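# Move two pipette tip boxes into the pipetting robot's deck

## Task

Fetch both boxes of pipette tips from the supply shelving and set them into the two free slots on the deck of the pipetting robot, which stands on the bench with shelves. Each box's lid must finish completely closed on it, and every other piece of labware on the deck must finish sitting properly in its slot. The task fails if a box is flipped over or if a box or lid touches the floor. The stool and the pedal bin may be shifted. At the end the gripper must be empty and the robot must have backed away, and the task fails if the robot topples or is left leaning.

## Robot and tools

ROBOT. A Hello Robot Stretch 4 with one arm: an omni-wheel base, a lift that slides up a mast, an arm that telescopes forward, a wrist with yaw, pitch and roll, and a two-finger gripper. It stands about 1.6 m tall, and the base rim lies within 0.23 m of the base origin. Cameras: head_camera, head_left_camera, head_right_camera, wrist_camera.

FRAMES. Base frame: origin on the floor below the base centre, x ahead, y to the left, z up. hand_pose is reported in this frame and marks a point between the open fingertips; with all wrist joints at zero its axes line up with the base frame. The printed value may be slightly wrong. The odometry frame is the base frame as it was when the scene began.

execute_actions. Argument "actions" is a list holding either one action or nothing (an empty list only reports state and images). Optional "cameras": a list of camera names or "all"; omitted or null gives every camera, [] gives none, and an unknown name rejects the call. An action may contain:
- "base": exactly one relative move from where the base last reported itself. {"translate_m": d} drives straight, metres, forward positive, -2 to 2. {"strafe_m": d} slides sideways, metres, left positive, -2 to 2. {"rotate_rad": d} spins in place, radians, counter-clockwise (left) positive, -3.2 to 3.2.
- "joints": absolute targets keyed by name: lift_m 0 to 1.2; arm_m 0 to 0.55 (extension); wrist_yaw_rad -1.134 to 4.276 (0 ahead, positive left, 3.14 tucked back, above 3.4 the arm may block it); wrist_pitch_rad -1.117 to 4.259 (0 level, 1.57 pointing down); wrist_roll_rad -1.117 to 4.259 (0 keeps fingers level, positive turns clockwise viewed from behind); gripper_m -0.038 to 0.141 (fingertip gap in metres, negative means the fingers squeeze each other). Joint targets outside range are clipped and the result says so; any other bad value or unknown key rejects the whole call.
- "pace": "slow", "default", "fast" or "max" (base up to 0.1/0.3/0.4/0.6 m/s and 1/2/3/4 rad/s; with lift above 0.2 the base is slowed further, down to 0.3 m/s and 1 rad/s at lift 1.2).
- "contact_limits": {"arm_m": x}, 0 (gentlest) to 0.75, default 0.5, the force at which the arm stops.
- Or alone: {"end_of_arm": "enable_torque"} to re-power wrist or gripper motors that shut off.
Base and joint motions in one action start together. Parts you omit may still be driving toward an older target. Unfolding at the start: lift_m 0.4 with wrist_yaw_rad 0 in one action.

wait: {"seconds": 0 to 10}; commands nothing and returns the same report.
zoom_image: {"camera": name, "region": [x0, y0, x1, y1]} in pixels of that camera's newest full image, top-left is (0,0), at most 504 by 504.
finished_scene: {"scene": number of the current scene}; final, reports success. Once a result shows a stop, any further execute_actions, wait or finished_scene in the same reply is skipped.

RESULTS. "pictures" lists the cameras in image order. base_status and joint_status: "done" (for the base, the wheels turned the commanded amount even if slipping), "off_target" (stopped short, may still push), "contact_stop_at_<key>" (hit something; the part then goes slack, a slack lift may sag under load, slack wheels may roll), "limit_stop_at_<name>", "time_out", "torque_fault" (wrist motor overloaded and went limp until enable_torque). After a stop the old target is dropped. "limit_stop_at_tilt" means a lean over 6 degrees; lift, arm and wheels go slack and ignore commands until it eases. "limit_stop_at_own_body" guards self-collision, likely when pitch is below -0.2 with roll below -0.4 or above 4. on_its_own lists things not commanded this call; its "held at" is a target, not a position. lidar_m: 12 horizontal ranges in metres, 30-degree sectors counter-clockwise from straight ahead (4th left, 7th rear, 10th right); "-" means nothing seen or closer than 0.25 m; it covers heights from about 0.15 m up, can miss glass, clear plastic, thin legs and much behind. wrist_depth_mm: 7x7 grid of depths from top left, 100 to 2000 mm, includes the robot's body. base_odometry counts wheel turns only; heading -3.142 to 3.142, left positive. If turned_by_wheels and turned_by_imu disagree by more than about 0.1 rad, the base slipped or bumped something, and heading is off by roughly their difference. base_tilt in degrees, forward and right positive, with a fixed bias up to about 1.5. motor_effort: percent of maximum, positive toward larger joint values, bracket shows the peak of the last action; readings carry fixed offsets and noise. For wheel_0, wheel_1, wheel_2 positive turns the base right. Effort at rest outside its normal range suggests pushing or carrying; a load in a level gripper shifts wrist_pitch_rad effort away from 0.

GRIPPING. Command a gap smaller than the object; the deeper below its width, the harder the squeeze, and it pulls the object toward the wrist by up to a third of that difference. Neither the gap reading nor "done" proves a hold; a firm squeeze shows as a clear change in gripper effort when the command is 0 or above. Fingertips pressed onto a surface may jam; lift to free them.

AVOID. Dropping, flipping or flooring the boxes or lids; slamming or pushing hard; wrist overloads (more than about 2 kg in a level gripper, or forcing the gripper into things by moving base or arm). Turning or driving with over 1 kg held and arm_m above 0.2 can tip the robot, especially at fast paces; steady pushes or pulls with a high gripper or high contact limit can too. A base tilt different from its starting value may mean a wheel is on something. Loose objects may occasionally get nudged by outside forces.

Each tool is called after ">>>" by a JSON object that holds its "api" and its "payload", one argument or row to a line.

## Session

>>> {"api": "execute_actions", "payload": {
  "actions": []
}}

Scene clock: 0.00 s.
base_odometry: x=+0.000 y=+0.000 heading=+0.000 (m, m, rad; odometry frame)
turned_by_wheels: +0.000 (rad since the last result)
turned_by_imu: +0.000 (rad since the last result)
base_tilt: forward=+0.1 right=-0.2 (deg)
lidar_m: 1.73 1.94 1.46 1.44 1.88 0.89 0.90 1.02 1.60 2.06 2.28 2.24
base_status: not commanded
joint_positions: lift_m=+0.239 arm_m=-0.002 wrist_yaw_rad=+3.055 wrist_pitch_rad=-0.005 wrist_roll_rad=+0.017 gripper_m=+0.057
joint_status: not commanded
motor_effort: lift_m=+20 arm_m=-1 wrist_yaw_rad=+2 wrist_pitch_rad=-4 wrist_roll_rad=-2 gripper_m=-6 wheel_0=+0 wheel_1=+0 wheel_2=+1 (%)
hand_pose: x=-0.1105 y=+0.1120 z=+0.4182 quat_wxyz=(+0.043, +0.003, +0.009, +0.999) (m; base frame)
wrist_depth_mm: - 143 1756 1708 1336 1576 1537 / - 142 1060 1042 1025 1576 1537 / - 126 203 1060 1025 1576 1537 / 108 141 249 1042 1025 1576 1537 / 140 1098 1078 1042 1025 1537 1537 / 1138 1118 1078 1042 198 1537 1499 / 1182 1160 991 1060 1060 946 1060
pictures: head_camera, head_left_camera, head_right_camera, wrist_camera
Images, in order (width x height): head_camera 420x560, head_left_camera 420x672, head_right_camera 420x672, wrist_camera 616x392.

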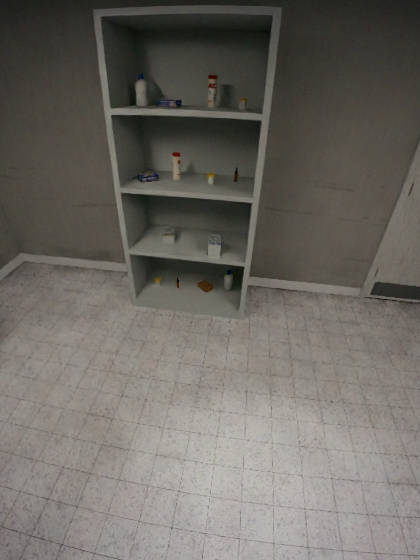

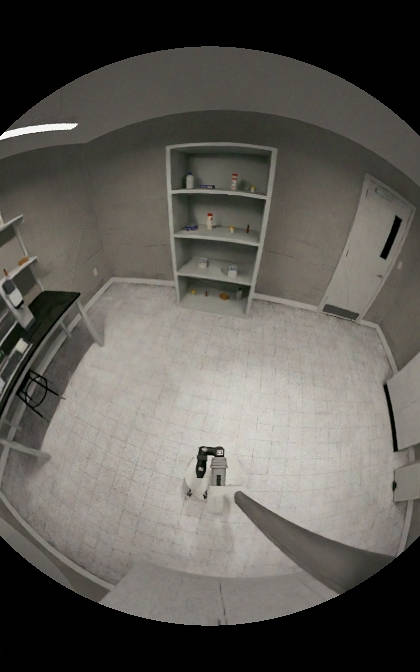

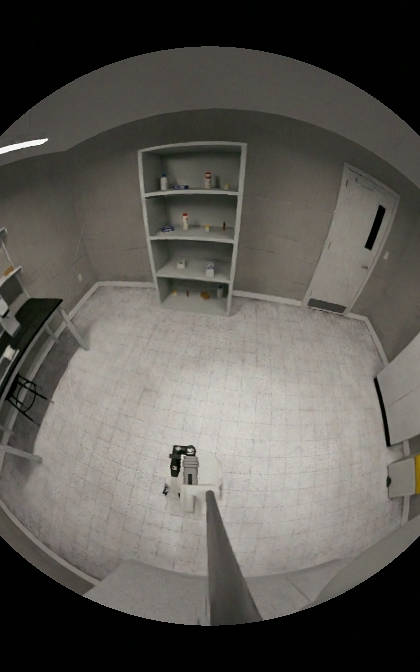

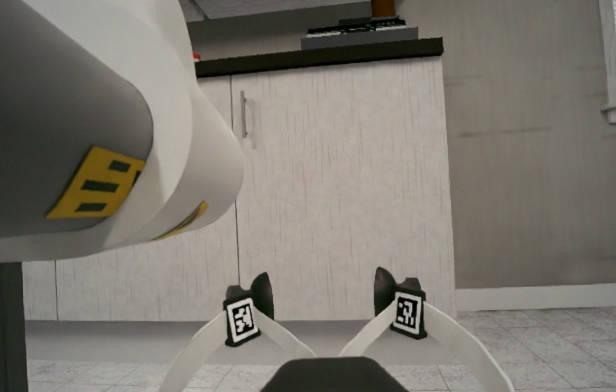

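>>> {"api": "zoom_image", "payload": {
  "camera": "head_camera",
  "region": [120, 190, 270, 310]
}}

>>> {"api": "execute_actions", "payload": {
  "actions": [
    {"base":{"rotate_rad":1.47},"joints":{"lift_m":0.4,"wrist_yaw_rad":0,"wrist_roll_rad":0,"gripper_m":0.14}}
  ]
}}

Region (120, 190, 270, 310) of head_camera's 420x560 image, scaled by 3.360, with more detail than that image has; it fills the top 403 rows of this view, and the rest is white.

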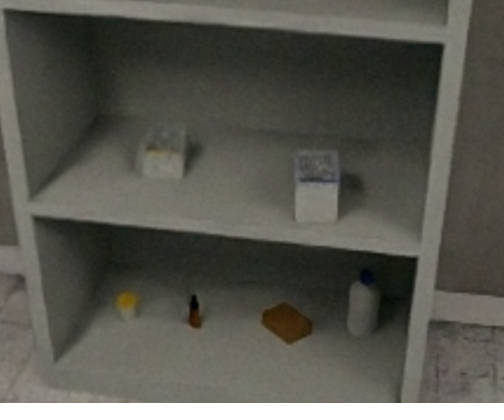

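Scene clock: 4.40 s.
base_odometry: x=+0.000 y=+0.000 heading=+1.470 (m, m, rad; odometry frame)
turned_by_wheels: +1.470 (rad since the last result)
turned_by_imu: +1.463 (rad since the last result)
base_tilt: forward=+0.1 right=-0.2 (deg)
lidar_m: 1.43 1.54 0.89 0.89 0.98 1.40 2.04 2.17 2.29 1.75 1.86 1.49
base_status: done
joint_positions: lift_m=+0.400 arm_m=-0.002 wrist_yaw_rad=+0.000 wrist_pitch_rad=-0.005 wrist_roll_rad=+0.000 gripper_m=+0.140
joint_status: all done
motor_effort: lift_m=+22(23) arm_m=-1(1) wrist_yaw_rad=+0(5) wrist_pitch_rad=-5(5) wrist_roll_rad=-3(1) gripper_m=+2(2) wheel_0=+0(8) wheel_1=-1(7) wheel_2=+1(8) (%)
hand_pose: x=+0.4579 y=-0.0873 z=+0.5793 quat_wxyz=(+1.000, +0.000, -0.002, +0.000) (m; base frame)
wrist_depth_mm: - - - - 1983 1921 1921 / - - - 1618 1756 1808 1921 / - - - - 1576 1863 1921 / - - 1576 1983 1983 1983 1921 / 1983 - - - 1983 1921 1863 / 1921 - 217 1983 1708 199 1921 / 1576 1499 1397 151 1430 1366 1464
pictures: head_camera, head_left_camera, head_right_camera, wrist_camera
Images, in order (width x height): head_camera 420x560, head_left_camera 420x672, head_right_camera 420x672, wrist_camera 616x392.

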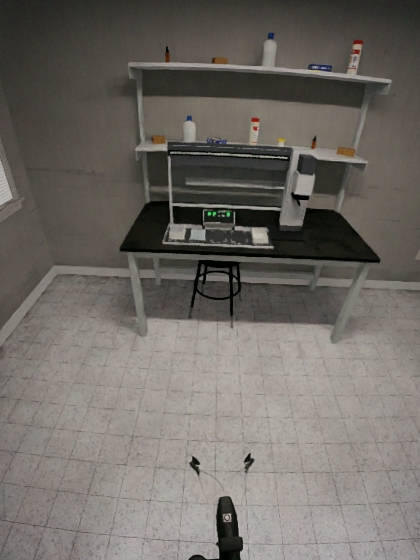

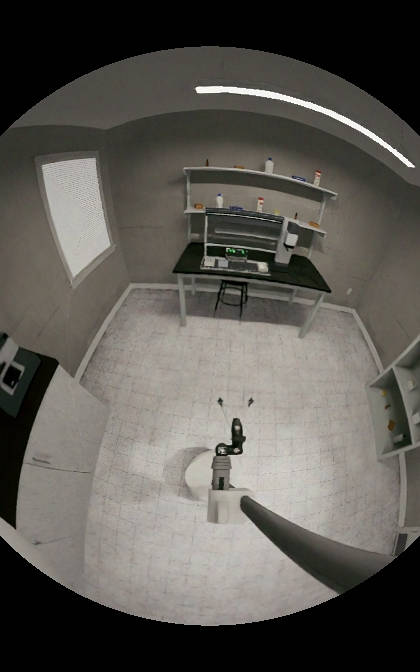

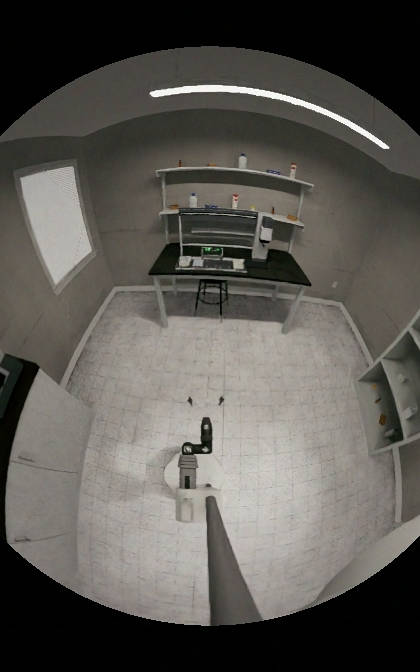

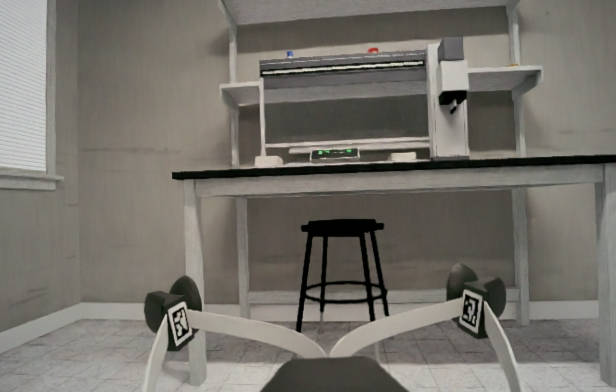

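>>> {"api": "zoom_image", "payload": {
  "camera": "head_camera",
  "region": [150, 180, 310, 270]
}}

Region (150, 180, 310, 270) of head_camera's 420x560 image, scaled by 3.150, with more detail than that image has; it fills the top 284 rows of this view, and the rest is white.

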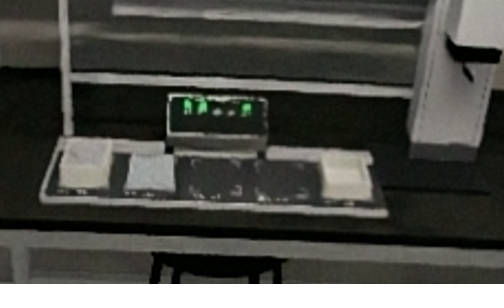

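>>> {"api": "execute_actions", "payload": {
  "actions": [
    {"base":{"rotate_rad":-1.69}}
  ],
  "cameras": []
}}

>>> {"api": "execute_actions", "payload": {
  "actions": [
    {"base":{"strafe_m":0.42}}
  ],
  "cameras": []
}}

>>> {"api": "execute_actions", "payload": {
  "actions": [
    {"base":{"translate_m":0.9},"pace":"fast"}
  ],
  "cameras": ["head_camera","wrist_camera"]
}}

Scene clock: 13.00 s.
base_odometry: x=+0.000 y=+0.000 heading=-0.220 (m, m, rad; odometry frame)
turned_by_wheels: -1.690 (rad since the last result)
turned_by_imu: -1.683 (rad since the last result)
base_tilt: forward=+0.1 right=-0.2 (deg)
lidar_m: 1.72 1.80 1.55 1.46 1.50 0.95 0.89 0.95 1.24 2.06 2.09 2.36
base_status: done
joint_positions: lift_m=+0.400 arm_m=-0.002 wrist_yaw_rad=+0.000 wrist_pitch_rad=-0.005 wrist_roll_rad=+0.000 gripper_m=+0.140
joint_status: not commanded
motor_effort: lift_m=+21(22) arm_m=-1(1) wrist_yaw_rad=+4(3) wrist_pitch_rad=-5(4) wrist_roll_rad=-2(2) gripper_m=+1(2) wheel_0=+0(1) wheel_1=+1(7) wheel_2=-1(4) (%)
hand_pose: x=+0.4578 y=-0.0875 z=+0.5794 quat_wxyz=(+1.000, +0.000, -0.002, +0.000) (m; base frame)
wrist_depth_mm: - 1661 1708 - - - - / - 1921 1983 - - - - / 1983 1756 1983 - - - - / 1983 1921 1983 - - - - / 1921 1756 1983 - - 1983 - / 1983 1661 216 1983 1983 199 - / 1576 1537 1499 150 1397 1366 1464
pictures: none
No camera images: the call's "cameras" was empty. Leave "cameras" out to get every camera's image.

Scene clock: 15.73 s.
base_odometry: x=+0.092 y=+0.410 heading=-0.220 (m, m, rad; odometry frame)
turned_by_wheels: +0.000 (rad since the last result)
turned_by_imu: +0.002 (rad since the last result)
base_tilt: forward=+0.1 right=-0.2 (deg)
lidar_m: 1.71 1.77 1.11 1.02 1.09 1.64 0.93 0.95 1.29 2.48 2.52 2.32
base_status: done
joint_positions: lift_m=+0.400 arm_m=-0.002 wrist_yaw_rad=+0.000 wrist_pitch_rad=-0.005 wrist_roll_rad=+0.000 gripper_m=+0.140
joint_status: not commanded
motor_effort: lift_m=+21(21) arm_m=-1(0) wrist_yaw_rad=+0(1) wrist_pitch_rad=-5(5) wrist_roll_rad=-2(2) gripper_m=+1(1) wheel_0=+0(7) wheel_1=+0(9) wheel_2=+0(5) (%)
hand_pose: x=+0.4578 y=-0.0874 z=+0.5794 quat_wxyz=(+1.000, +0.000, -0.002, +0.000) (m; base frame)
wrist_depth_mm: 1983 - 1661 1756 1983 - - / 1983 1983 1983 1983 1983 - - / 1983 1983 1808 1863 1983 - - / 1983 - 1983 1983 1983 1983 - / 1983 1983 1756 1983 1921 - 1983 / 1983 1983 216 1983 1756 199 1921 / 1576 1499 1464 150 1430 1366 1430
pictures: none
No camera images: the call's "cameras" was empty. Leave "cameras" out to get every camera's image.

Scene clock: 19.33 s.
base_odometry: x=+0.970 y=+0.214 heading=-0.220 (m, m, rad; odometry frame)
turned_by_wheels: +0.000 (rad since the last result)
turned_by_imu: -0.001 (rad since the last result)
base_tilt: forward=+0.1 right=-0.2 (deg)
lidar_m: 0.82 0.86 1.76 1.09 1.12 1.54 1.83 1.89 2.53 2.41 1.96 0.86
base_status: done
joint_positions: lift_m=+0.400 arm_m=-0.002 wrist_yaw_rad=+0.000 wrist_pitch_rad=-0.005 wrist_roll_rad=+0.000 gripper_m=+0.140
joint_status: not commanded
motor_effort: lift_m=+21(21) arm_m=-1(0) wrist_yaw_rad=+0(1) wrist_pitch_rad=-5(5) wrist_roll_rad=-2(2) gripper_m=+0(1) wheel_0=-1(3) wheel_1=+1(7) wheel_2=+0(13) (%)
hand_pose: x=+0.4579 y=-0.0874 z=+0.5794 quat_wxyz=(+1.000, +0.000, -0.002, +0.000) (m; base frame)
wrist_depth_mm: 654 654 668 676 691 634 1098 / 750 931 976 991 1008 683 1118 / 750 1060 1060 1078 1060 699 1098 / 741 1060 1060 1060 1060 707 1098 / 715 854 768 668 647 597 1078 / 707 866 216 1060 1060 199 1098 / 723 976 1060 150 1042 668 1098
pictures: head_camera, wrist_camera
Images, in order (width x height): head_camera 420x560, wrist_camera 616x392.

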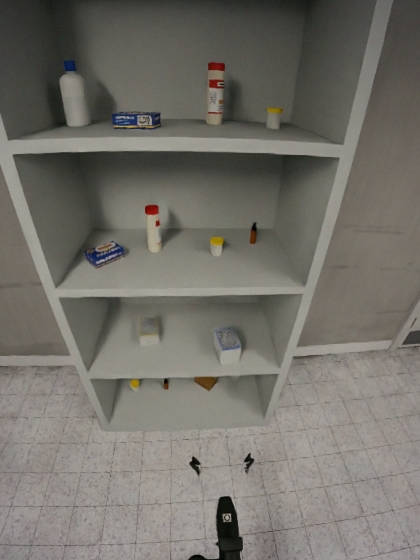

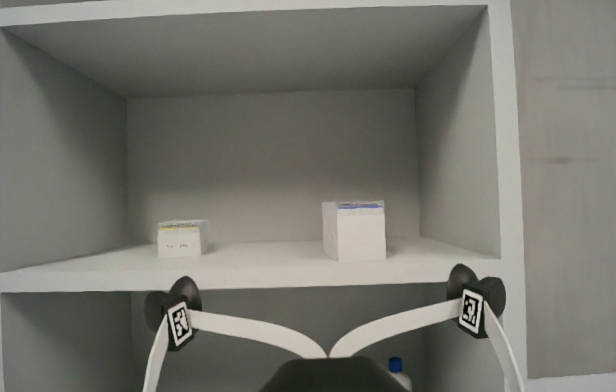

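>>> {"api": "execute_actions", "payload": {
  "actions": [
    {"base":{"strafe_m":-0.115},"joints":{"wrist_yaw_rad":0.15,"arm_m":0.25}}
  ],
  "cameras": ["head_camera","wrist_camera"]
}}

Scene clock: 26.17 s.
base_odometry: x=+0.945 y=+0.101 heading=-0.220 (m, m, rad; odometry frame)
turned_by_wheels: +0.000 (rad since the last result)
turned_by_imu: -0.001 (rad since the last result)
base_tilt: forward=+0.1 right=-0.2 (deg)
lidar_m: 0.82 0.84 1.79 1.21 1.24 1.67 1.84 1.88 2.44 2.29 1.92 0.85
base_status: done
joint_positions: lift_m=+0.400 arm_m=+0.249 wrist_yaw_rad=+0.150 wrist_pitch_rad=-0.005 wrist_roll_rad=+0.000 gripper_m=+0.140
joint_status: all done
motor_effort: lift_m=+21(22) arm_m=+5(4) wrist_yaw_rad=+1(9) wrist_pitch_rad=-4(5) wrist_roll_rad=-2(2) gripper_m=+1(1) wheel_0=+0(9) wheel_1=+0(8) wheel_2=+0(1) (%)
hand_pose: x=+0.7183 y=-0.0433 z=+0.5795 quat_wxyz=(+0.997, +0.000, -0.002, +0.075) (m; base frame)
wrist_depth_mm: 661 654 668 683 691 574 364 / 759 878 842 809 778 591 370 / 759 878 854 809 788 603 377 / 750 878 842 809 778 615 366 / 707 564 809 384 591 559 373 / 397 379 216 353 342 199 319 / 732 866 831 150 768 574 373
pictures: head_camera, wrist_camera
Images, in order (width x height): head_camera 420x560, wrist_camera 616x392.

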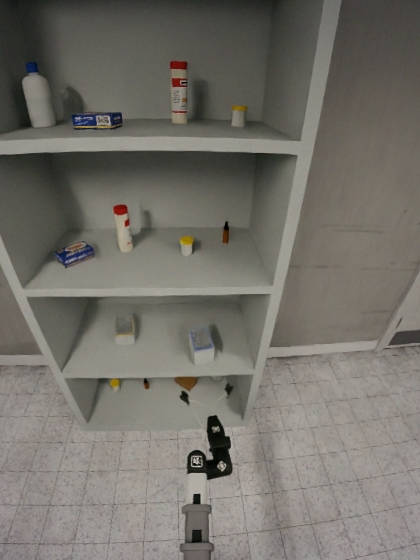

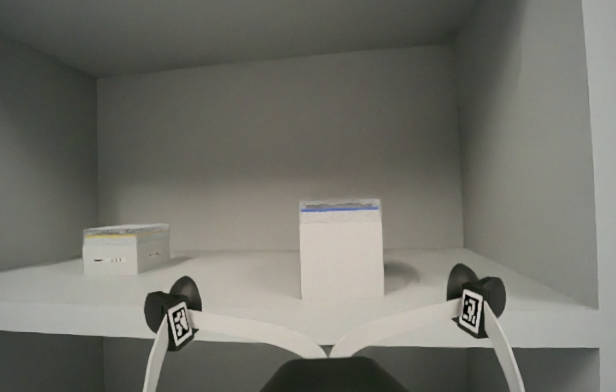

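>>> {"api": "execute_actions", "payload": {
  "actions": [
    {"base":{"strafe_m":0.008},"joints":{"arm_m":0.43}}
  ],
  "cameras": ["head_camera","wrist_camera"]
}}

>>> {"api": "zoom_image", "payload": {
  "camera": "head_camera",
  "region": [140, 300, 270, 420]
}}

Scene clock: 31.60 s.
base_odometry: x=+0.947 y=+0.109 heading=-0.220 (m, m, rad; odometry frame)
turned_by_wheels: +0.000 (rad since the last result)
turned_by_imu: +0.000 (rad since the last result)
base_tilt: forward=+0.1 right=-0.1 (deg)
lidar_m: 0.82 0.85 1.78 1.19 1.24 1.65 1.83 1.88 2.44 2.32 1.92 0.86
base_status: done
joint_positions: lift_m=+0.400 arm_m=+0.429 wrist_yaw_rad=+0.150 wrist_pitch_rad=-0.005 wrist_roll_rad=+0.000 gripper_m=+0.140
joint_status: all done
motor_effort: lift_m=+21(21) arm_m=+5(5) wrist_yaw_rad=+1(2) wrist_pitch_rad=-5(5) wrist_roll_rad=-2(1) gripper_m=-1(0) wheel_0=+1(4) wheel_1=+2(7) wheel_2=+0(2) (%)
hand_pose: x=+0.8983 y=-0.0433 z=+0.5795 quat_wxyz=(+0.997, +0.000, -0.002, +0.075) (m; base frame)
wrist_depth_mm: 654 654 647 627 603 585 370 / 707 683 654 634 603 585 375 / 707 683 661 627 603 585 370 / 699 676 654 621 597 580 370 / 436 676 647 206 208 559 375 / 370 330 206 205 206 199 317 / 242 231 216 150 205 213 224
pictures: head_camera, wrist_camera
Images, in order (width x height): head_camera 420x560, wrist_camera 616x392.

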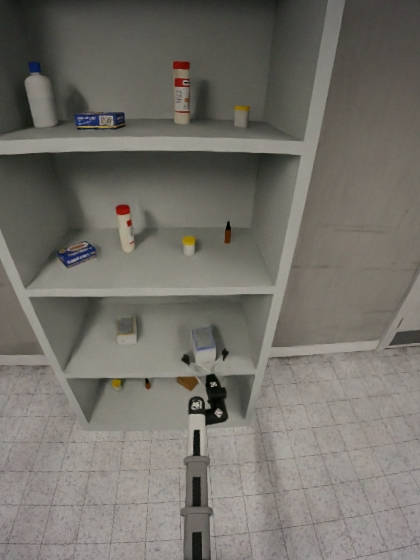

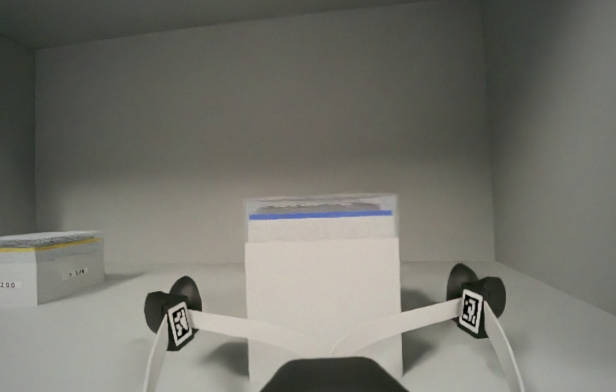

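Region (140, 300, 270, 420) of head_camera's 420x560 image, scaled by 3.877, with more detail than that image has; it fills the top 465 rows of this view, and the rest is white.

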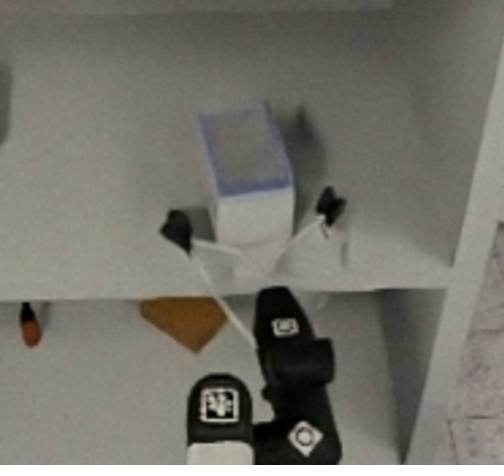

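>>> {"api": "execute_actions", "payload": {
  "actions": [
    {"joints":{"gripper_m":0.11}}
  ],
  "cameras": []
}}

>>> {"api": "execute_actions", "payload": {
  "actions": [
    {"base":{"strafe_m":0.004},"joints":{"arm_m":0.45}}
  ],
  "cameras": ["head_camera","wrist_camera"]
}}

>>> {"api": "zoom_image", "payload": {
  "camera": "head_camera",
  "region": [140, 300, 270, 420]
}}

Scene clock: 35.33 s.
base_odometry: x=+0.947 y=+0.109 heading=-0.220 (m, m, rad; odometry frame)
turned_by_wheels: +0.000 (rad since the last result)
turned_by_imu: -0.001 (rad since the last result)
base_tilt: forward=+0.1 right=-0.2 (deg)
lidar_m: 0.81 0.85 1.78 1.19 1.22 1.65 1.84 1.90 2.43 2.30 1.91 0.86
base_status: not commanded
joint_positions: lift_m=+0.400 arm_m=+0.429 wrist_yaw_rad=+0.150 wrist_pitch_rad=-0.005 wrist_roll_rad=+0.000 gripper_m=+0.110
joint_status: all done
motor_effort: lift_m=+21(21) arm_m=+5(5) wrist_yaw_rad=+0(2) wrist_pitch_rad=-4(4) wrist_roll_rad=-2(2) gripper_m=-1(2) wheel_0=+1(1) wheel_1=+2(2) wheel_2=+0(0) (%)
hand_pose: x=+0.8983 y=-0.0433 z=+0.5795 quat_wxyz=(+0.997, +0.000, -0.002, +0.075) (m; base frame)
wrist_depth_mm: 668 661 647 627 609 585 368 / 699 683 654 627 609 580 375 / 707 683 654 627 603 585 368 / 707 676 654 621 603 580 373 / 433 676 654 206 208 559 375 / 373 366 205 205 206 268 319 / 242 232 214 183 204 205 225
pictures: none
No camera images: the call's "cameras" was empty. Leave "cameras" out to get every camera's image.

Scene clock: 36.07 s.
base_odometry: x=+0.947 y=+0.113 heading=-0.220 (m, m, rad; odometry frame)
turned_by_wheels: +0.000 (rad since the last result)
turned_by_imu: +0.000 (rad since the last result)
base_tilt: forward=+0.1 right=-0.2 (deg)
lidar_m: 0.81 0.86 1.77 1.19 1.22 1.62 1.84 1.88 2.45 2.32 1.91 0.86
base_status: done
joint_positions: lift_m=+0.400 arm_m=+0.449 wrist_yaw_rad=+0.150 wrist_pitch_rad=-0.005 wrist_roll_rad=+0.000 gripper_m=+0.110
joint_status: all done
motor_effort: lift_m=+21(21) arm_m=+5(5) wrist_yaw_rad=+0(1) wrist_pitch_rad=-5(4) wrist_roll_rad=-2(2) gripper_m=-1(1) wheel_0=+0(3) wheel_1=-1(7) wheel_2=+0(1) (%)
hand_pose: x=+0.9183 y=-0.0433 z=+0.5795 quat_wxyz=(+0.997, +0.000, -0.002, +0.075) (m; base frame)
wrist_depth_mm: 654 647 634 603 585 564 375 / 683 661 627 609 585 564 382 / 683 654 634 609 585 564 375 / 683 654 634 597 580 564 379 / 433 647 627 186 187 559 382 / 366 366 192 185 185 270 320 / 241 231 201 174 185 204 224
pictures: head_camera, wrist_camera
Images, in order (width x height): head_camera 420x560, wrist_camera 616x392.

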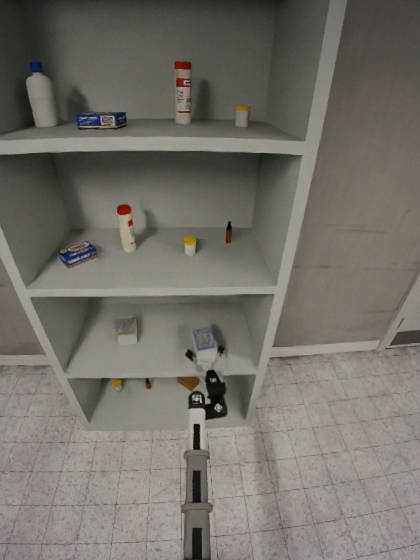

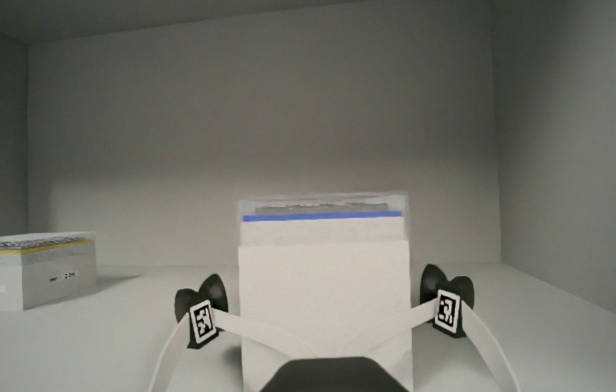

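Region (140, 300, 270, 420) of head_camera's 420x560 image, scaled by 3.877, with more detail than that image has; it fills the top 465 rows of this view, and the rest is white.

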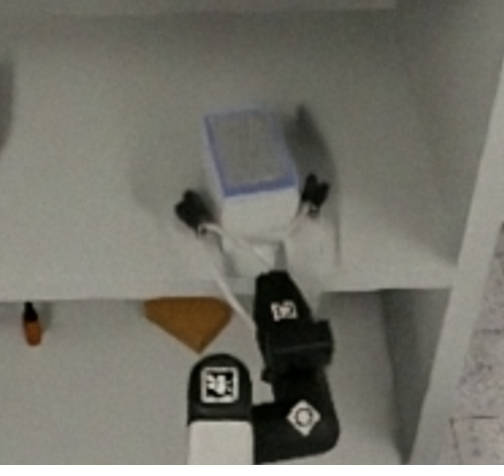

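>>> {"api": "execute_actions", "payload": {
  "actions": [
    {"joints":{"gripper_m":0.098,"arm_m":0.465},"base":{"strafe_m":0.002}}
  ],
  "cameras": ["wrist_camera"]
}}

>>> {"api": "execute_actions", "payload": {
  "actions": [
    {"joints":{"gripper_m":0.04}}
  ],
  "cameras": ["wrist_camera"]
}}

>>> {"api": "execute_actions", "payload": {
  "actions": [
    {"joints":{"lift_m":0.43},"pace":"slow"}
  ],
  "cameras": ["head_camera","wrist_camera"]
}}

Scene clock: 39.20 s.
base_odometry: x=+0.948 y=+0.115 heading=-0.220 (m, m, rad; odometry frame)
turned_by_wheels: +0.000 (rad since the last result)
turned_by_imu: -0.001 (rad since the last result)
base_tilt: forward=+0.0 right=-0.2 (deg)
lidar_m: 0.81 0.84 1.79 1.19 1.23 1.64 1.83 1.90 2.46 2.31 1.91 0.87
base_status: done
joint_positions: lift_m=+0.400 arm_m=+0.464 wrist_yaw_rad=+0.150 wrist_pitch_rad=-0.005 wrist_roll_rad=+0.000 gripper_m=+0.098
joint_status: all done
motor_effort: lift_m=+21(21) arm_m=+5(6) wrist_yaw_rad=+2(2) wrist_pitch_rad=-4(5) wrist_roll_rad=-2(2) gripper_m=-1(1) wheel_0=+1(1) wheel_1=-1(5) wheel_2=+0(3) (%)
hand_pose: x=+0.9332 y=-0.0434 z=+0.5795 quat_wxyz=(+0.997, +0.000, -0.002, +0.075) (m; base frame)
wrist_depth_mm: 654 634 615 597 574 554 379 / 668 647 615 597 569 554 384 / 668 640 615 591 569 549 377 / 668 640 615 585 569 549 382 / 433 634 603 182 186 544 384 / 362 366 189 181 183 294 319 / 241 232 200 157 183 204 225
pictures: wrist_camera
Images, in order (width x height): wrist_camera 616x392.

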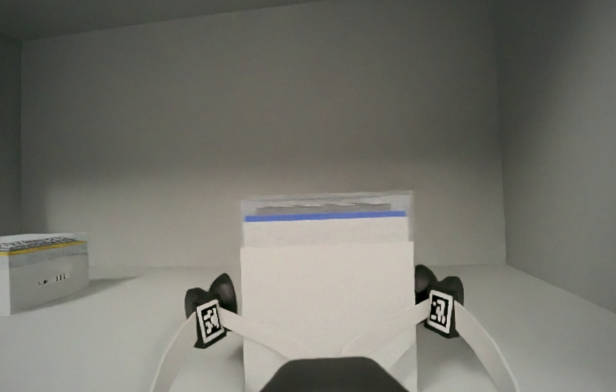

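Scene clock: 40.60 s.
base_odometry: x=+0.948 y=+0.115 heading=-0.220 (m, m, rad; odometry frame)
turned_by_wheels: +0.000 (rad since the last result)
turned_by_imu: +0.000 (rad since the last result)
base_tilt: forward=+0.1 right=-0.2 (deg)
lidar_m: 0.81 0.85 1.81 1.20 1.22 1.64 1.84 1.90 2.43 2.31 1.90 0.85
base_status: not commanded
joint_positions: lift_m=+0.400 arm_m=+0.464 wrist_yaw_rad=+0.150 wrist_pitch_rad=-0.005 wrist_roll_rad=+0.000 gripper_m=+0.041
joint_status: all done
motor_effort: lift_m=+21(21) arm_m=+5(5) wrist_yaw_rad=+1(2) wrist_pitch_rad=-5(4) wrist_roll_rad=-2(2) gripper_m=-27(26) wheel_0=+1(1) wheel_1=-1(1) wheel_2=+0(0) (%)
hand_pose: x=+0.9333 y=-0.0432 z=+0.5795 quat_wxyz=(+0.997, +0.000, -0.002, +0.075) (m; base frame)
wrist_depth_mm: 654 640 615 597 574 554 379 / 668 647 615 591 569 554 384 / 676 647 615 591 569 549 377 / 668 640 615 580 559 549 382 / 433 640 609 173 175 544 387 / 362 366 182 172 173 293 319 / 241 216 200 172 172 202 217
pictures: wrist_camera
Images, in order (width x height): wrist_camera 616x392.

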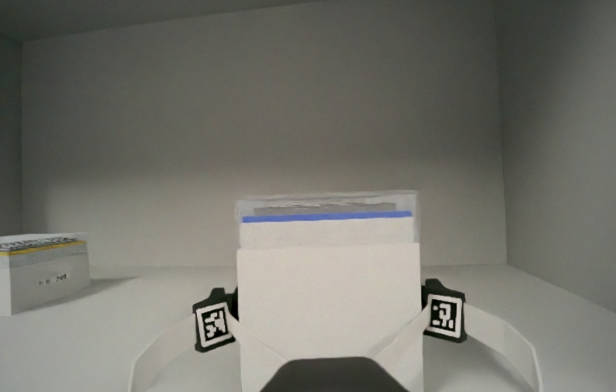

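Scene clock: 41.67 s.
base_odometry: x=+0.948 y=+0.115 heading=-0.220 (m, m, rad; odometry frame)
turned_by_wheels: +0.000 (rad since the last result)
turned_by_imu: +0.000 (rad since the last result)
base_tilt: forward=+0.1 right=-0.2 (deg)
lidar_m: 0.80 0.84 1.79 1.20 1.22 1.65 1.84 1.91 2.45 2.32 1.92 0.87
base_status: not commanded
joint_positions: lift_m=+0.430 arm_m=+0.464 wrist_yaw_rad=+0.150 wrist_pitch_rad=-0.003 wrist_roll_rad=+0.000 gripper_m=+0.041
joint_status: all done
motor_effort: lift_m=+24(24) arm_m=+5(5) wrist_yaw_rad=+2(1) wrist_pitch_rad=-10(11) wrist_roll_rad=-2(2) gripper_m=-25(28) wheel_0=+1(1) wheel_1=-1(1) wheel_2=+0(0) (%)
hand_pose: x=+0.9333 y=-0.0432 z=+0.6086 quat_wxyz=(+0.997, +0.000, -0.001, +0.075) (m; base frame)
wrist_depth_mm: 603 609 609 591 569 554 379 / 668 647 615 591 574 549 384 / 668 640 615 591 569 549 377 / 668 640 615 585 564 549 379 / 654 640 615 173 176 549 384 / 387 466 182 172 173 375 368 / 310 277 257 171 172 259 270
pictures: head_camera, wrist_camera
Images, in order (width x height): head_camera 420x560, wrist_camera 616x392.

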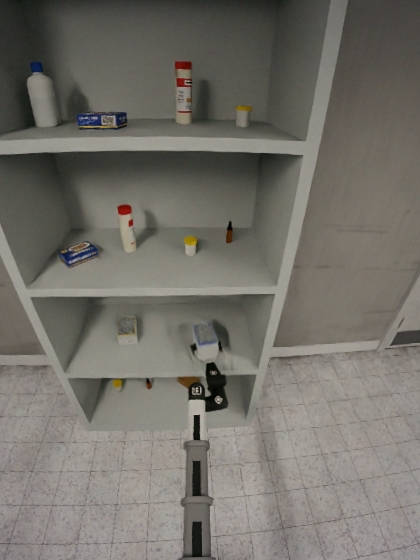

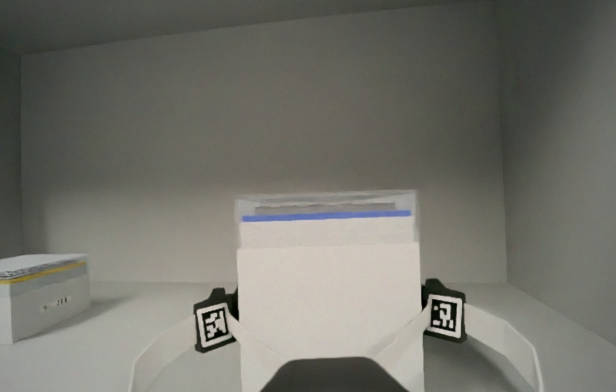

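>>> {"api": "execute_actions", "payload": {
  "actions": [
    {"base":{"translate_m":-0.87},"joints":{"arm_m":0}}
  ],
  "cameras": []
}}

>>> {"api": "execute_actions", "payload": {
  "actions": [
    {"base":{"rotate_rad":1.575},"joints":{"lift_m":0.75,"wrist_yaw_rad":0}}
  ],
  "cameras": []
}}

>>> {"api": "execute_actions", "payload": {
  "actions": [
    {"base":{"translate_m":0.45}}
  ],
  "cameras": ["head_camera","wrist_camera"]
}}

Scene clock: 49.77 s.
base_odometry: x=+0.099 y=+0.305 heading=-0.220 (m, m, rad; odometry frame)
turned_by_wheels: +0.000 (rad since the last result)
turned_by_imu: -0.001 (rad since the last result)
base_tilt: forward=+0.0 right=-0.2 (deg)
lidar_m: 1.69 1.75 1.20 1.14 1.18 1.64 0.95 0.99 1.29 2.36 2.41 2.29
base_status: done
joint_positions: lift_m=+0.430 arm_m=+0.001 wrist_yaw_rad=+0.150 wrist_pitch_rad=-0.002 wrist_roll_rad=+0.000 gripper_m=+0.041
joint_status: all done
motor_effort: lift_m=+23(24) arm_m=-5(6) wrist_yaw_rad=+2(0) wrist_pitch_rad=-12(12) wrist_roll_rad=-2(2) gripper_m=-27(26) wheel_0=+0(5) wheel_1=+0(5) wheel_2=-2(11) (%)
hand_pose: x=+0.4701 y=-0.0433 z=+0.6086 quat_wxyz=(+0.997, +0.000, -0.001, +0.075) (m; base frame)
wrist_depth_mm: - - 1921 1708 1537 1863 1808 / - - - 1983 1863 1863 1756 / - - 1983 1921 1661 1863 1808 / - - 1983 1921 1708 1863 1808 / - - 1618 174 176 1863 1756 / - - 182 172 173 1808 1808 / 1618 1430 1336 171 172 1336 1397
pictures: none
No camera images: the call's "cameras" was empty. Leave "cameras" out to get every camera's image.

Scene clock: 52.10 s.
base_odometry: x=+0.099 y=+0.305 heading=+1.355 (m, m, rad; odometry frame)
turned_by_wheels: +1.575 (rad since the last result)
turned_by_imu: +1.567 (rad since the last result)
base_tilt: forward=+0.1 right=-0.2 (deg)
lidar_m: 0.51 1.17 1.66 0.94 0.98 1.32 2.38 2.43 2.31 1.68 1.75 1.21
base_status: done
joint_positions: lift_m=+0.750 arm_m=+0.001 wrist_yaw_rad=+0.000 wrist_pitch_rad=-0.002 wrist_roll_rad=+0.000 gripper_m=+0.041
joint_status: all done
motor_effort: lift_m=+23(23) arm_m=-5(5) wrist_yaw_rad=+1(1) wrist_pitch_rad=-12(11) wrist_roll_rad=-1(2) gripper_m=-27(26) wheel_0=-2(12) wheel_1=+0(6) wheel_2=-1(9) (%)
hand_pose: x=+0.4603 y=-0.0874 z=+0.9286 quat_wxyz=(+1.000, +0.000, -0.001, +0.000) (m; base frame)
wrist_depth_mm: 1708 1708 1618 1618 1661 1661 1756 / 1708 1708 1756 1708 1756 1756 1756 / 1756 1708 1281 1281 1281 1756 1756 / 1708 1756 1708 1708 1229 1756 1708 / 1708 1708 1255 173 176 1499 1756 / 1708 946 182 172 173 931 960 / 1708 1756 1661 171 172 1708 1708
pictures: none
No camera images: the call's "cameras" was empty. Leave "cameras" out to get every camera's image.

Scene clock: 55.07 s.
base_odometry: x=+0.195 y=+0.745 heading=+1.355 (m, m, rad; odometry frame)
turned_by_wheels: +0.000 (rad since the last result)
turned_by_imu: +0.000 (rad since the last result)
base_tilt: forward=+0.1 right=-0.2 (deg)
lidar_m: 0.68 0.71 1.63 1.58 1.06 1.33 2.83 2.88 1.76 1.68 1.05 0.74
base_status: done
joint_positions: lift_m=+0.750 arm_m=+0.001 wrist_yaw_rad=+0.000 wrist_pitch_rad=-0.002 wrist_roll_rad=+0.000 gripper_m=+0.041
joint_status: not commanded
motor_effort: lift_m=+23(23) arm_m=-5(5) wrist_yaw_rad=+1(1) wrist_pitch_rad=-11(12) wrist_roll_rad=-2(1) gripper_m=-26(26) wheel_0=+0(4) wheel_1=+1(5) wheel_2=+1(11) (%)
hand_pose: x=+0.4603 y=-0.0874 z=+0.9286 quat_wxyz=(+1.000, +0.000, -0.001, +0.000) (m; base frame)
wrist_depth_mm: 1281 1255 1255 1255 1281 1281 1255 / 1255 820 831 820 831 683 1255 / 1255 1138 1255 1255 831 683 1182 / 1229 1255 1255 1255 831 778 1281 / 1255 1255 1229 173 176 778 1281 / 820 741 182 172 173 640 707 / 525 480 466 171 172 473 473
pictures: head_camera, wrist_camera
Images, in order (width x height): head_camera 420x560, wrist_camera 616x392.

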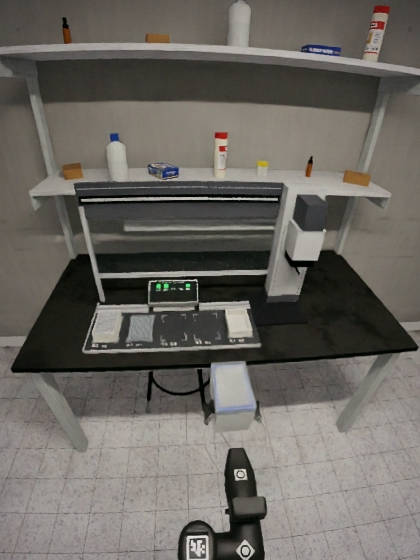

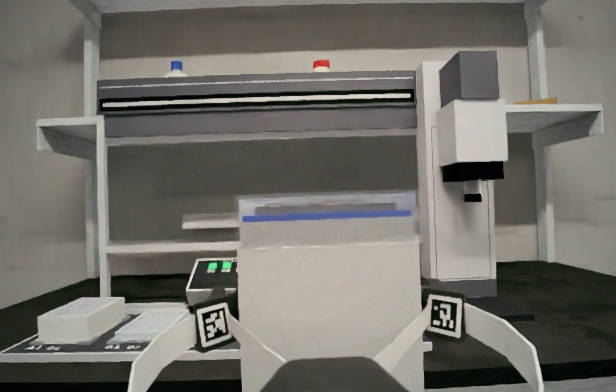

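>>> {"api": "zoom_image", "payload": {
  "camera": "head_camera",
  "region": [70, 270, 290, 440]
}}

Region (70, 270, 290, 440) of head_camera's 420x560 image, scaled by 2.291, with more detail than that image has; it fills the top 389 rows of this view, and the rest is white.

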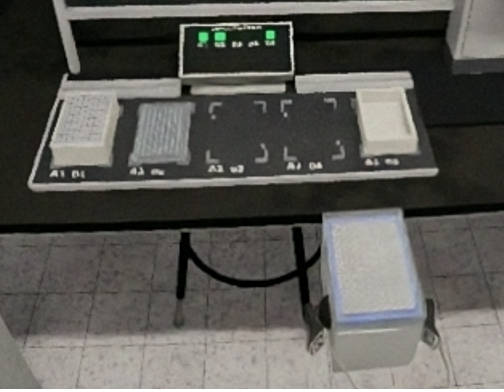

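>>> {"api": "execute_actions", "payload": {
  "actions": [
    {"base":{"strafe_m":0.06},"joints":{"lift_m":0.72,"arm_m":0.24}}
  ],
  "cameras": ["head_camera","wrist_camera"]
}}

>>> {"api": "zoom_image", "payload": {
  "camera": "head_camera",
  "region": [130, 270, 300, 400]
}}

Scene clock: 66.73 s.
base_odometry: x=+0.137 y=+0.757 heading=+1.355 (m, m, rad; odometry frame)
turned_by_wheels: +0.000 (rad since the last result)
turned_by_imu: +0.000 (rad since the last result)
base_tilt: forward=+0.1 right=-0.2 (deg)
lidar_m: 0.68 0.71 1.57 1.51 0.99 1.24 2.82 2.90 1.83 1.75 1.06 0.75
base_status: done
joint_positions: lift_m=+0.720 arm_m=+0.239 wrist_yaw_rad=+0.000 wrist_pitch_rad=-0.002 wrist_roll_rad=+0.000 gripper_m=+0.041
joint_status: all done
motor_effort: lift_m=+18(21) arm_m=+5(6) wrist_yaw_rad=+3(1) wrist_pitch_rad=-12(11) wrist_roll_rad=-2(1) gripper_m=-27(27) wheel_0=+1(8) wheel_1=+0(10) wheel_2=+0(5) (%)
hand_pose: x=+0.6985 y=-0.0874 z=+0.8990 quat_wxyz=(+1.000, +0.000, -0.001, +0.000) (m; base frame)
wrist_depth_mm: 574 580 580 585 585 580 459 / 580 580 585 778 788 591 462 / 991 1008 1025 1025 1025 1008 500 / 1008 1008 1025 1008 1008 960 530 / 1008 1008 564 173 176 591 530 / 668 699 182 172 173 525 530 / 394 384 357 171 172 332 399
pictures: head_camera, wrist_camera
Images, in order (width x height): head_camera 420x560, wrist_camera 616x392.

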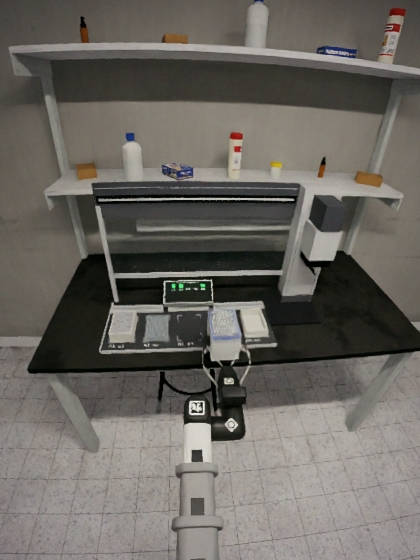

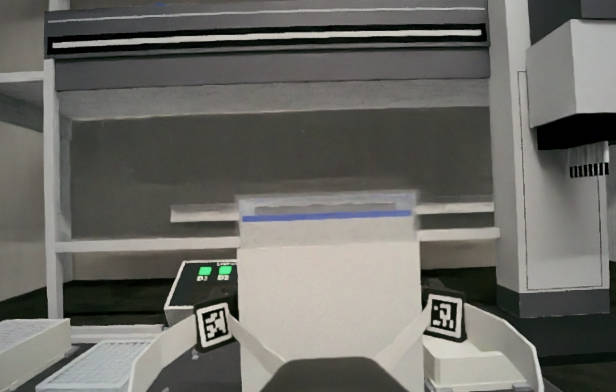

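Region (130, 270, 300, 400) of head_camera's 420x560 image, scaled by 2.965, with more detail than that image has; it fills the top 385 rows of this view, and the rest is white.

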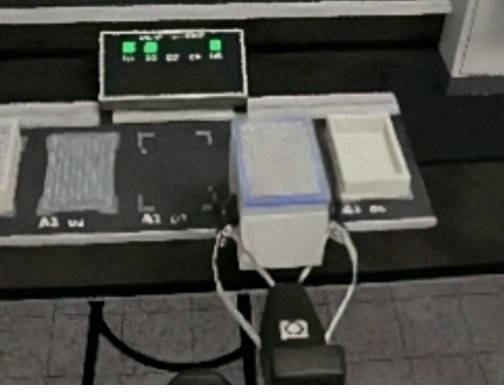

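>>> {"api": "execute_actions", "payload": {
  "actions": [
    {"base":{"strafe_m":-0.005},"joints":{"lift_m":0.67,"arm_m":0.33}}
  ]
}}

>>> {"api": "zoom_image", "payload": {
  "camera": "head_camera",
  "region": [160, 280, 290, 380]
}}

Scene clock: 71.73 s.
base_odometry: x=+0.142 y=+0.756 heading=+1.355 (m, m, rad; odometry frame)
turned_by_wheels: +0.000 (rad since the last result)
turned_by_imu: -0.001 (rad since the last result)
base_tilt: forward=+0.1 right=-0.2 (deg)
lidar_m: 0.68 0.70 1.59 1.52 1.01 1.26 2.83 2.91 1.82 1.74 1.08 0.73
base_status: done
joint_positions: lift_m=+0.670 arm_m=+0.329 wrist_yaw_rad=+0.000 wrist_pitch_rad=-0.002 wrist_roll_rad=+0.000 gripper_m=+0.041
joint_status: all done
motor_effort: lift_m=+18(17) arm_m=+5(6) wrist_yaw_rad=+2(5) wrist_pitch_rad=-12(12) wrist_roll_rad=-2(1) gripper_m=-27(27) wheel_0=+0(9) wheel_1=+3(7) wheel_2=+0(1) (%)
hand_pose: x=+0.7885 y=-0.0874 z=+0.8490 quat_wxyz=(+1.000, +0.000, -0.001, +0.000) (m; base frame)
wrist_depth_mm: 554 496 621 634 640 640 445 / 842 891 931 931 931 917 445 / 917 917 931 931 931 931 442 / 917 917 854 866 866 878 442 / 931 931 433 173 176 917 442 / 469 407 182 172 173 312 410 / 310 278 257 171 172 244 244
pictures: head_camera, head_left_camera, head_right_camera, wrist_camera
Images, in order (width x height): head_camera 420x560, head_left_camera 420x672, head_right_camera 420x672, wrist_camera 616x392.

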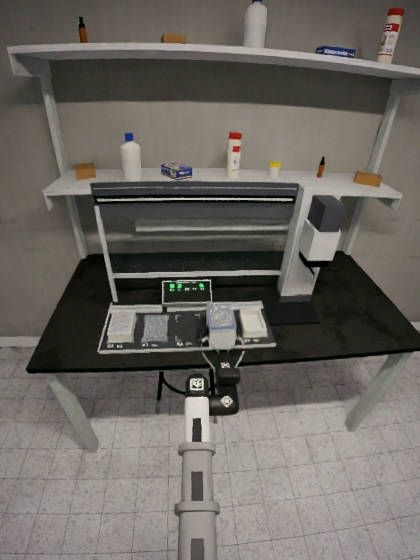

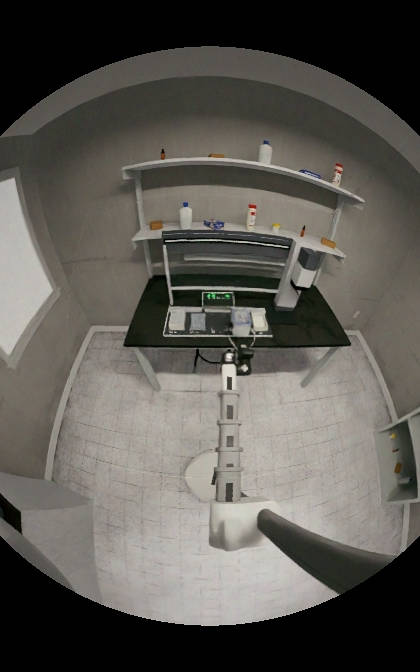

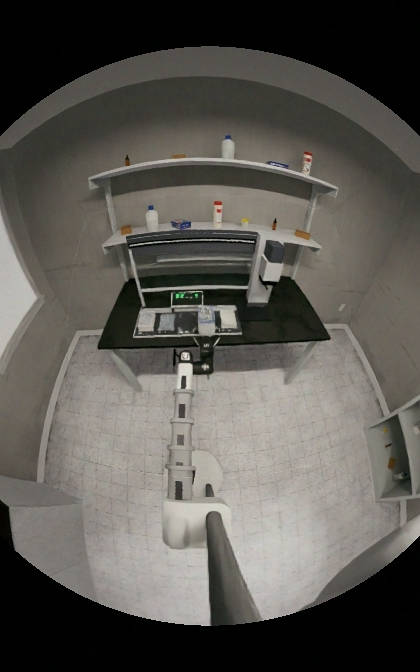

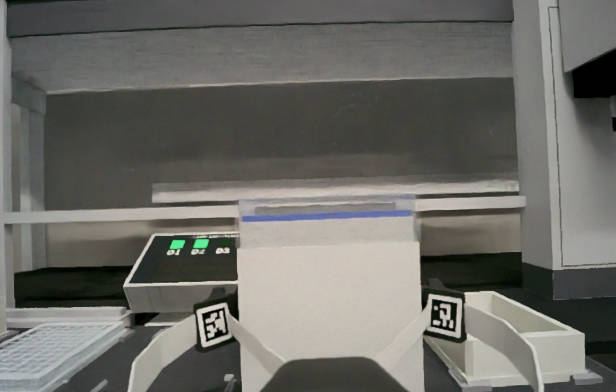

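Region (160, 280, 290, 380) of head_camera's 420x560 image, scaled by 3.877, with more detail than that image has; it fills the top 388 rows of this view, and the rest is white.

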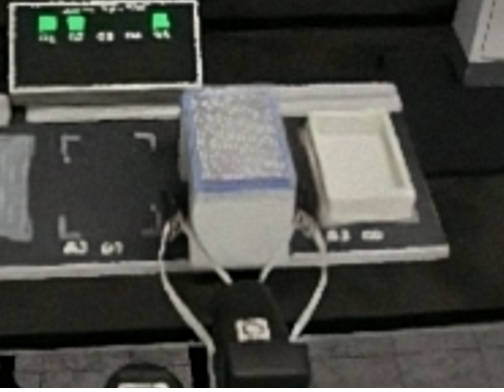

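>>> {"api": "execute_actions", "payload": {
  "actions": [
    {"base":{"strafe_m":-0.004},"joints":{"arm_m":0.395},"pace":"slow"}
  ],
  "cameras": ["head_camera","wrist_camera"]
}}

>>> {"api": "zoom_image", "payload": {
  "camera": "head_camera",
  "region": [160, 280, 290, 380]
}}

Scene clock: 77.90 s.
base_odometry: x=+0.145 y=+0.756 heading=+1.355 (m, m, rad; odometry frame)
turned_by_wheels: +0.000 (rad since the last result)
turned_by_imu: -0.001 (rad since the last result)
base_tilt: forward=+0.1 right=-0.2 (deg)
lidar_m: 0.69 0.72 1.59 1.52 1.02 1.25 2.83 2.92 1.84 1.74 1.04 0.74
base_status: done
joint_positions: lift_m=+0.670 arm_m=+0.394 wrist_yaw_rad=+0.000 wrist_pitch_rad=-0.002 wrist_roll_rad=+0.000 gripper_m=+0.041
joint_status: all done
motor_effort: lift_m=+18(17) arm_m=+5(4) wrist_yaw_rad=+3(0) wrist_pitch_rad=-12(11) wrist_roll_rad=-2(2) gripper_m=-26(26) wheel_0=+0(0) wheel_1=-3(3) wheel_2=+0(5) (%)
hand_pose: x=+0.8534 y=-0.0874 z=+0.8490 quat_wxyz=(+1.000, +0.000, -0.001, +0.000) (m; base frame)
wrist_depth_mm: 609 609 621 627 640 647 404 / 831 866 866 866 866 866 407 / 854 854 866 866 866 866 410 / 866 854 798 798 809 798 415 / 842 418 379 174 176 854 415 / 517 343 182 172 173 297 387 / 310 276 257 171 172 225 243
pictures: head_camera, wrist_camera
Images, in order (width x height): head_camera 420x560, wrist_camera 616x392.

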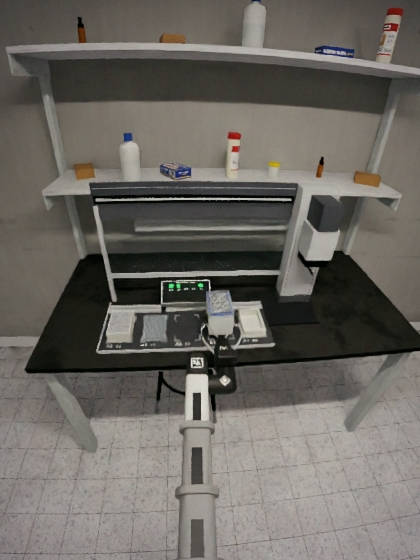

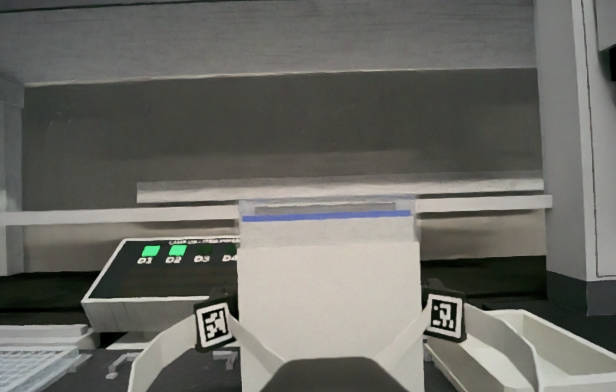

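Region (160, 280, 290, 380) of head_camera's 420x560 image, scaled by 3.877, with more detail than that image has; it fills the top 388 rows of this view, and the rest is white.

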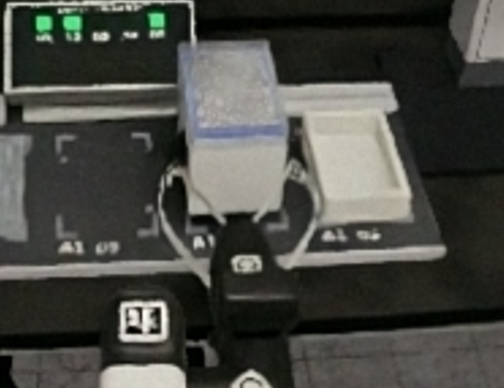

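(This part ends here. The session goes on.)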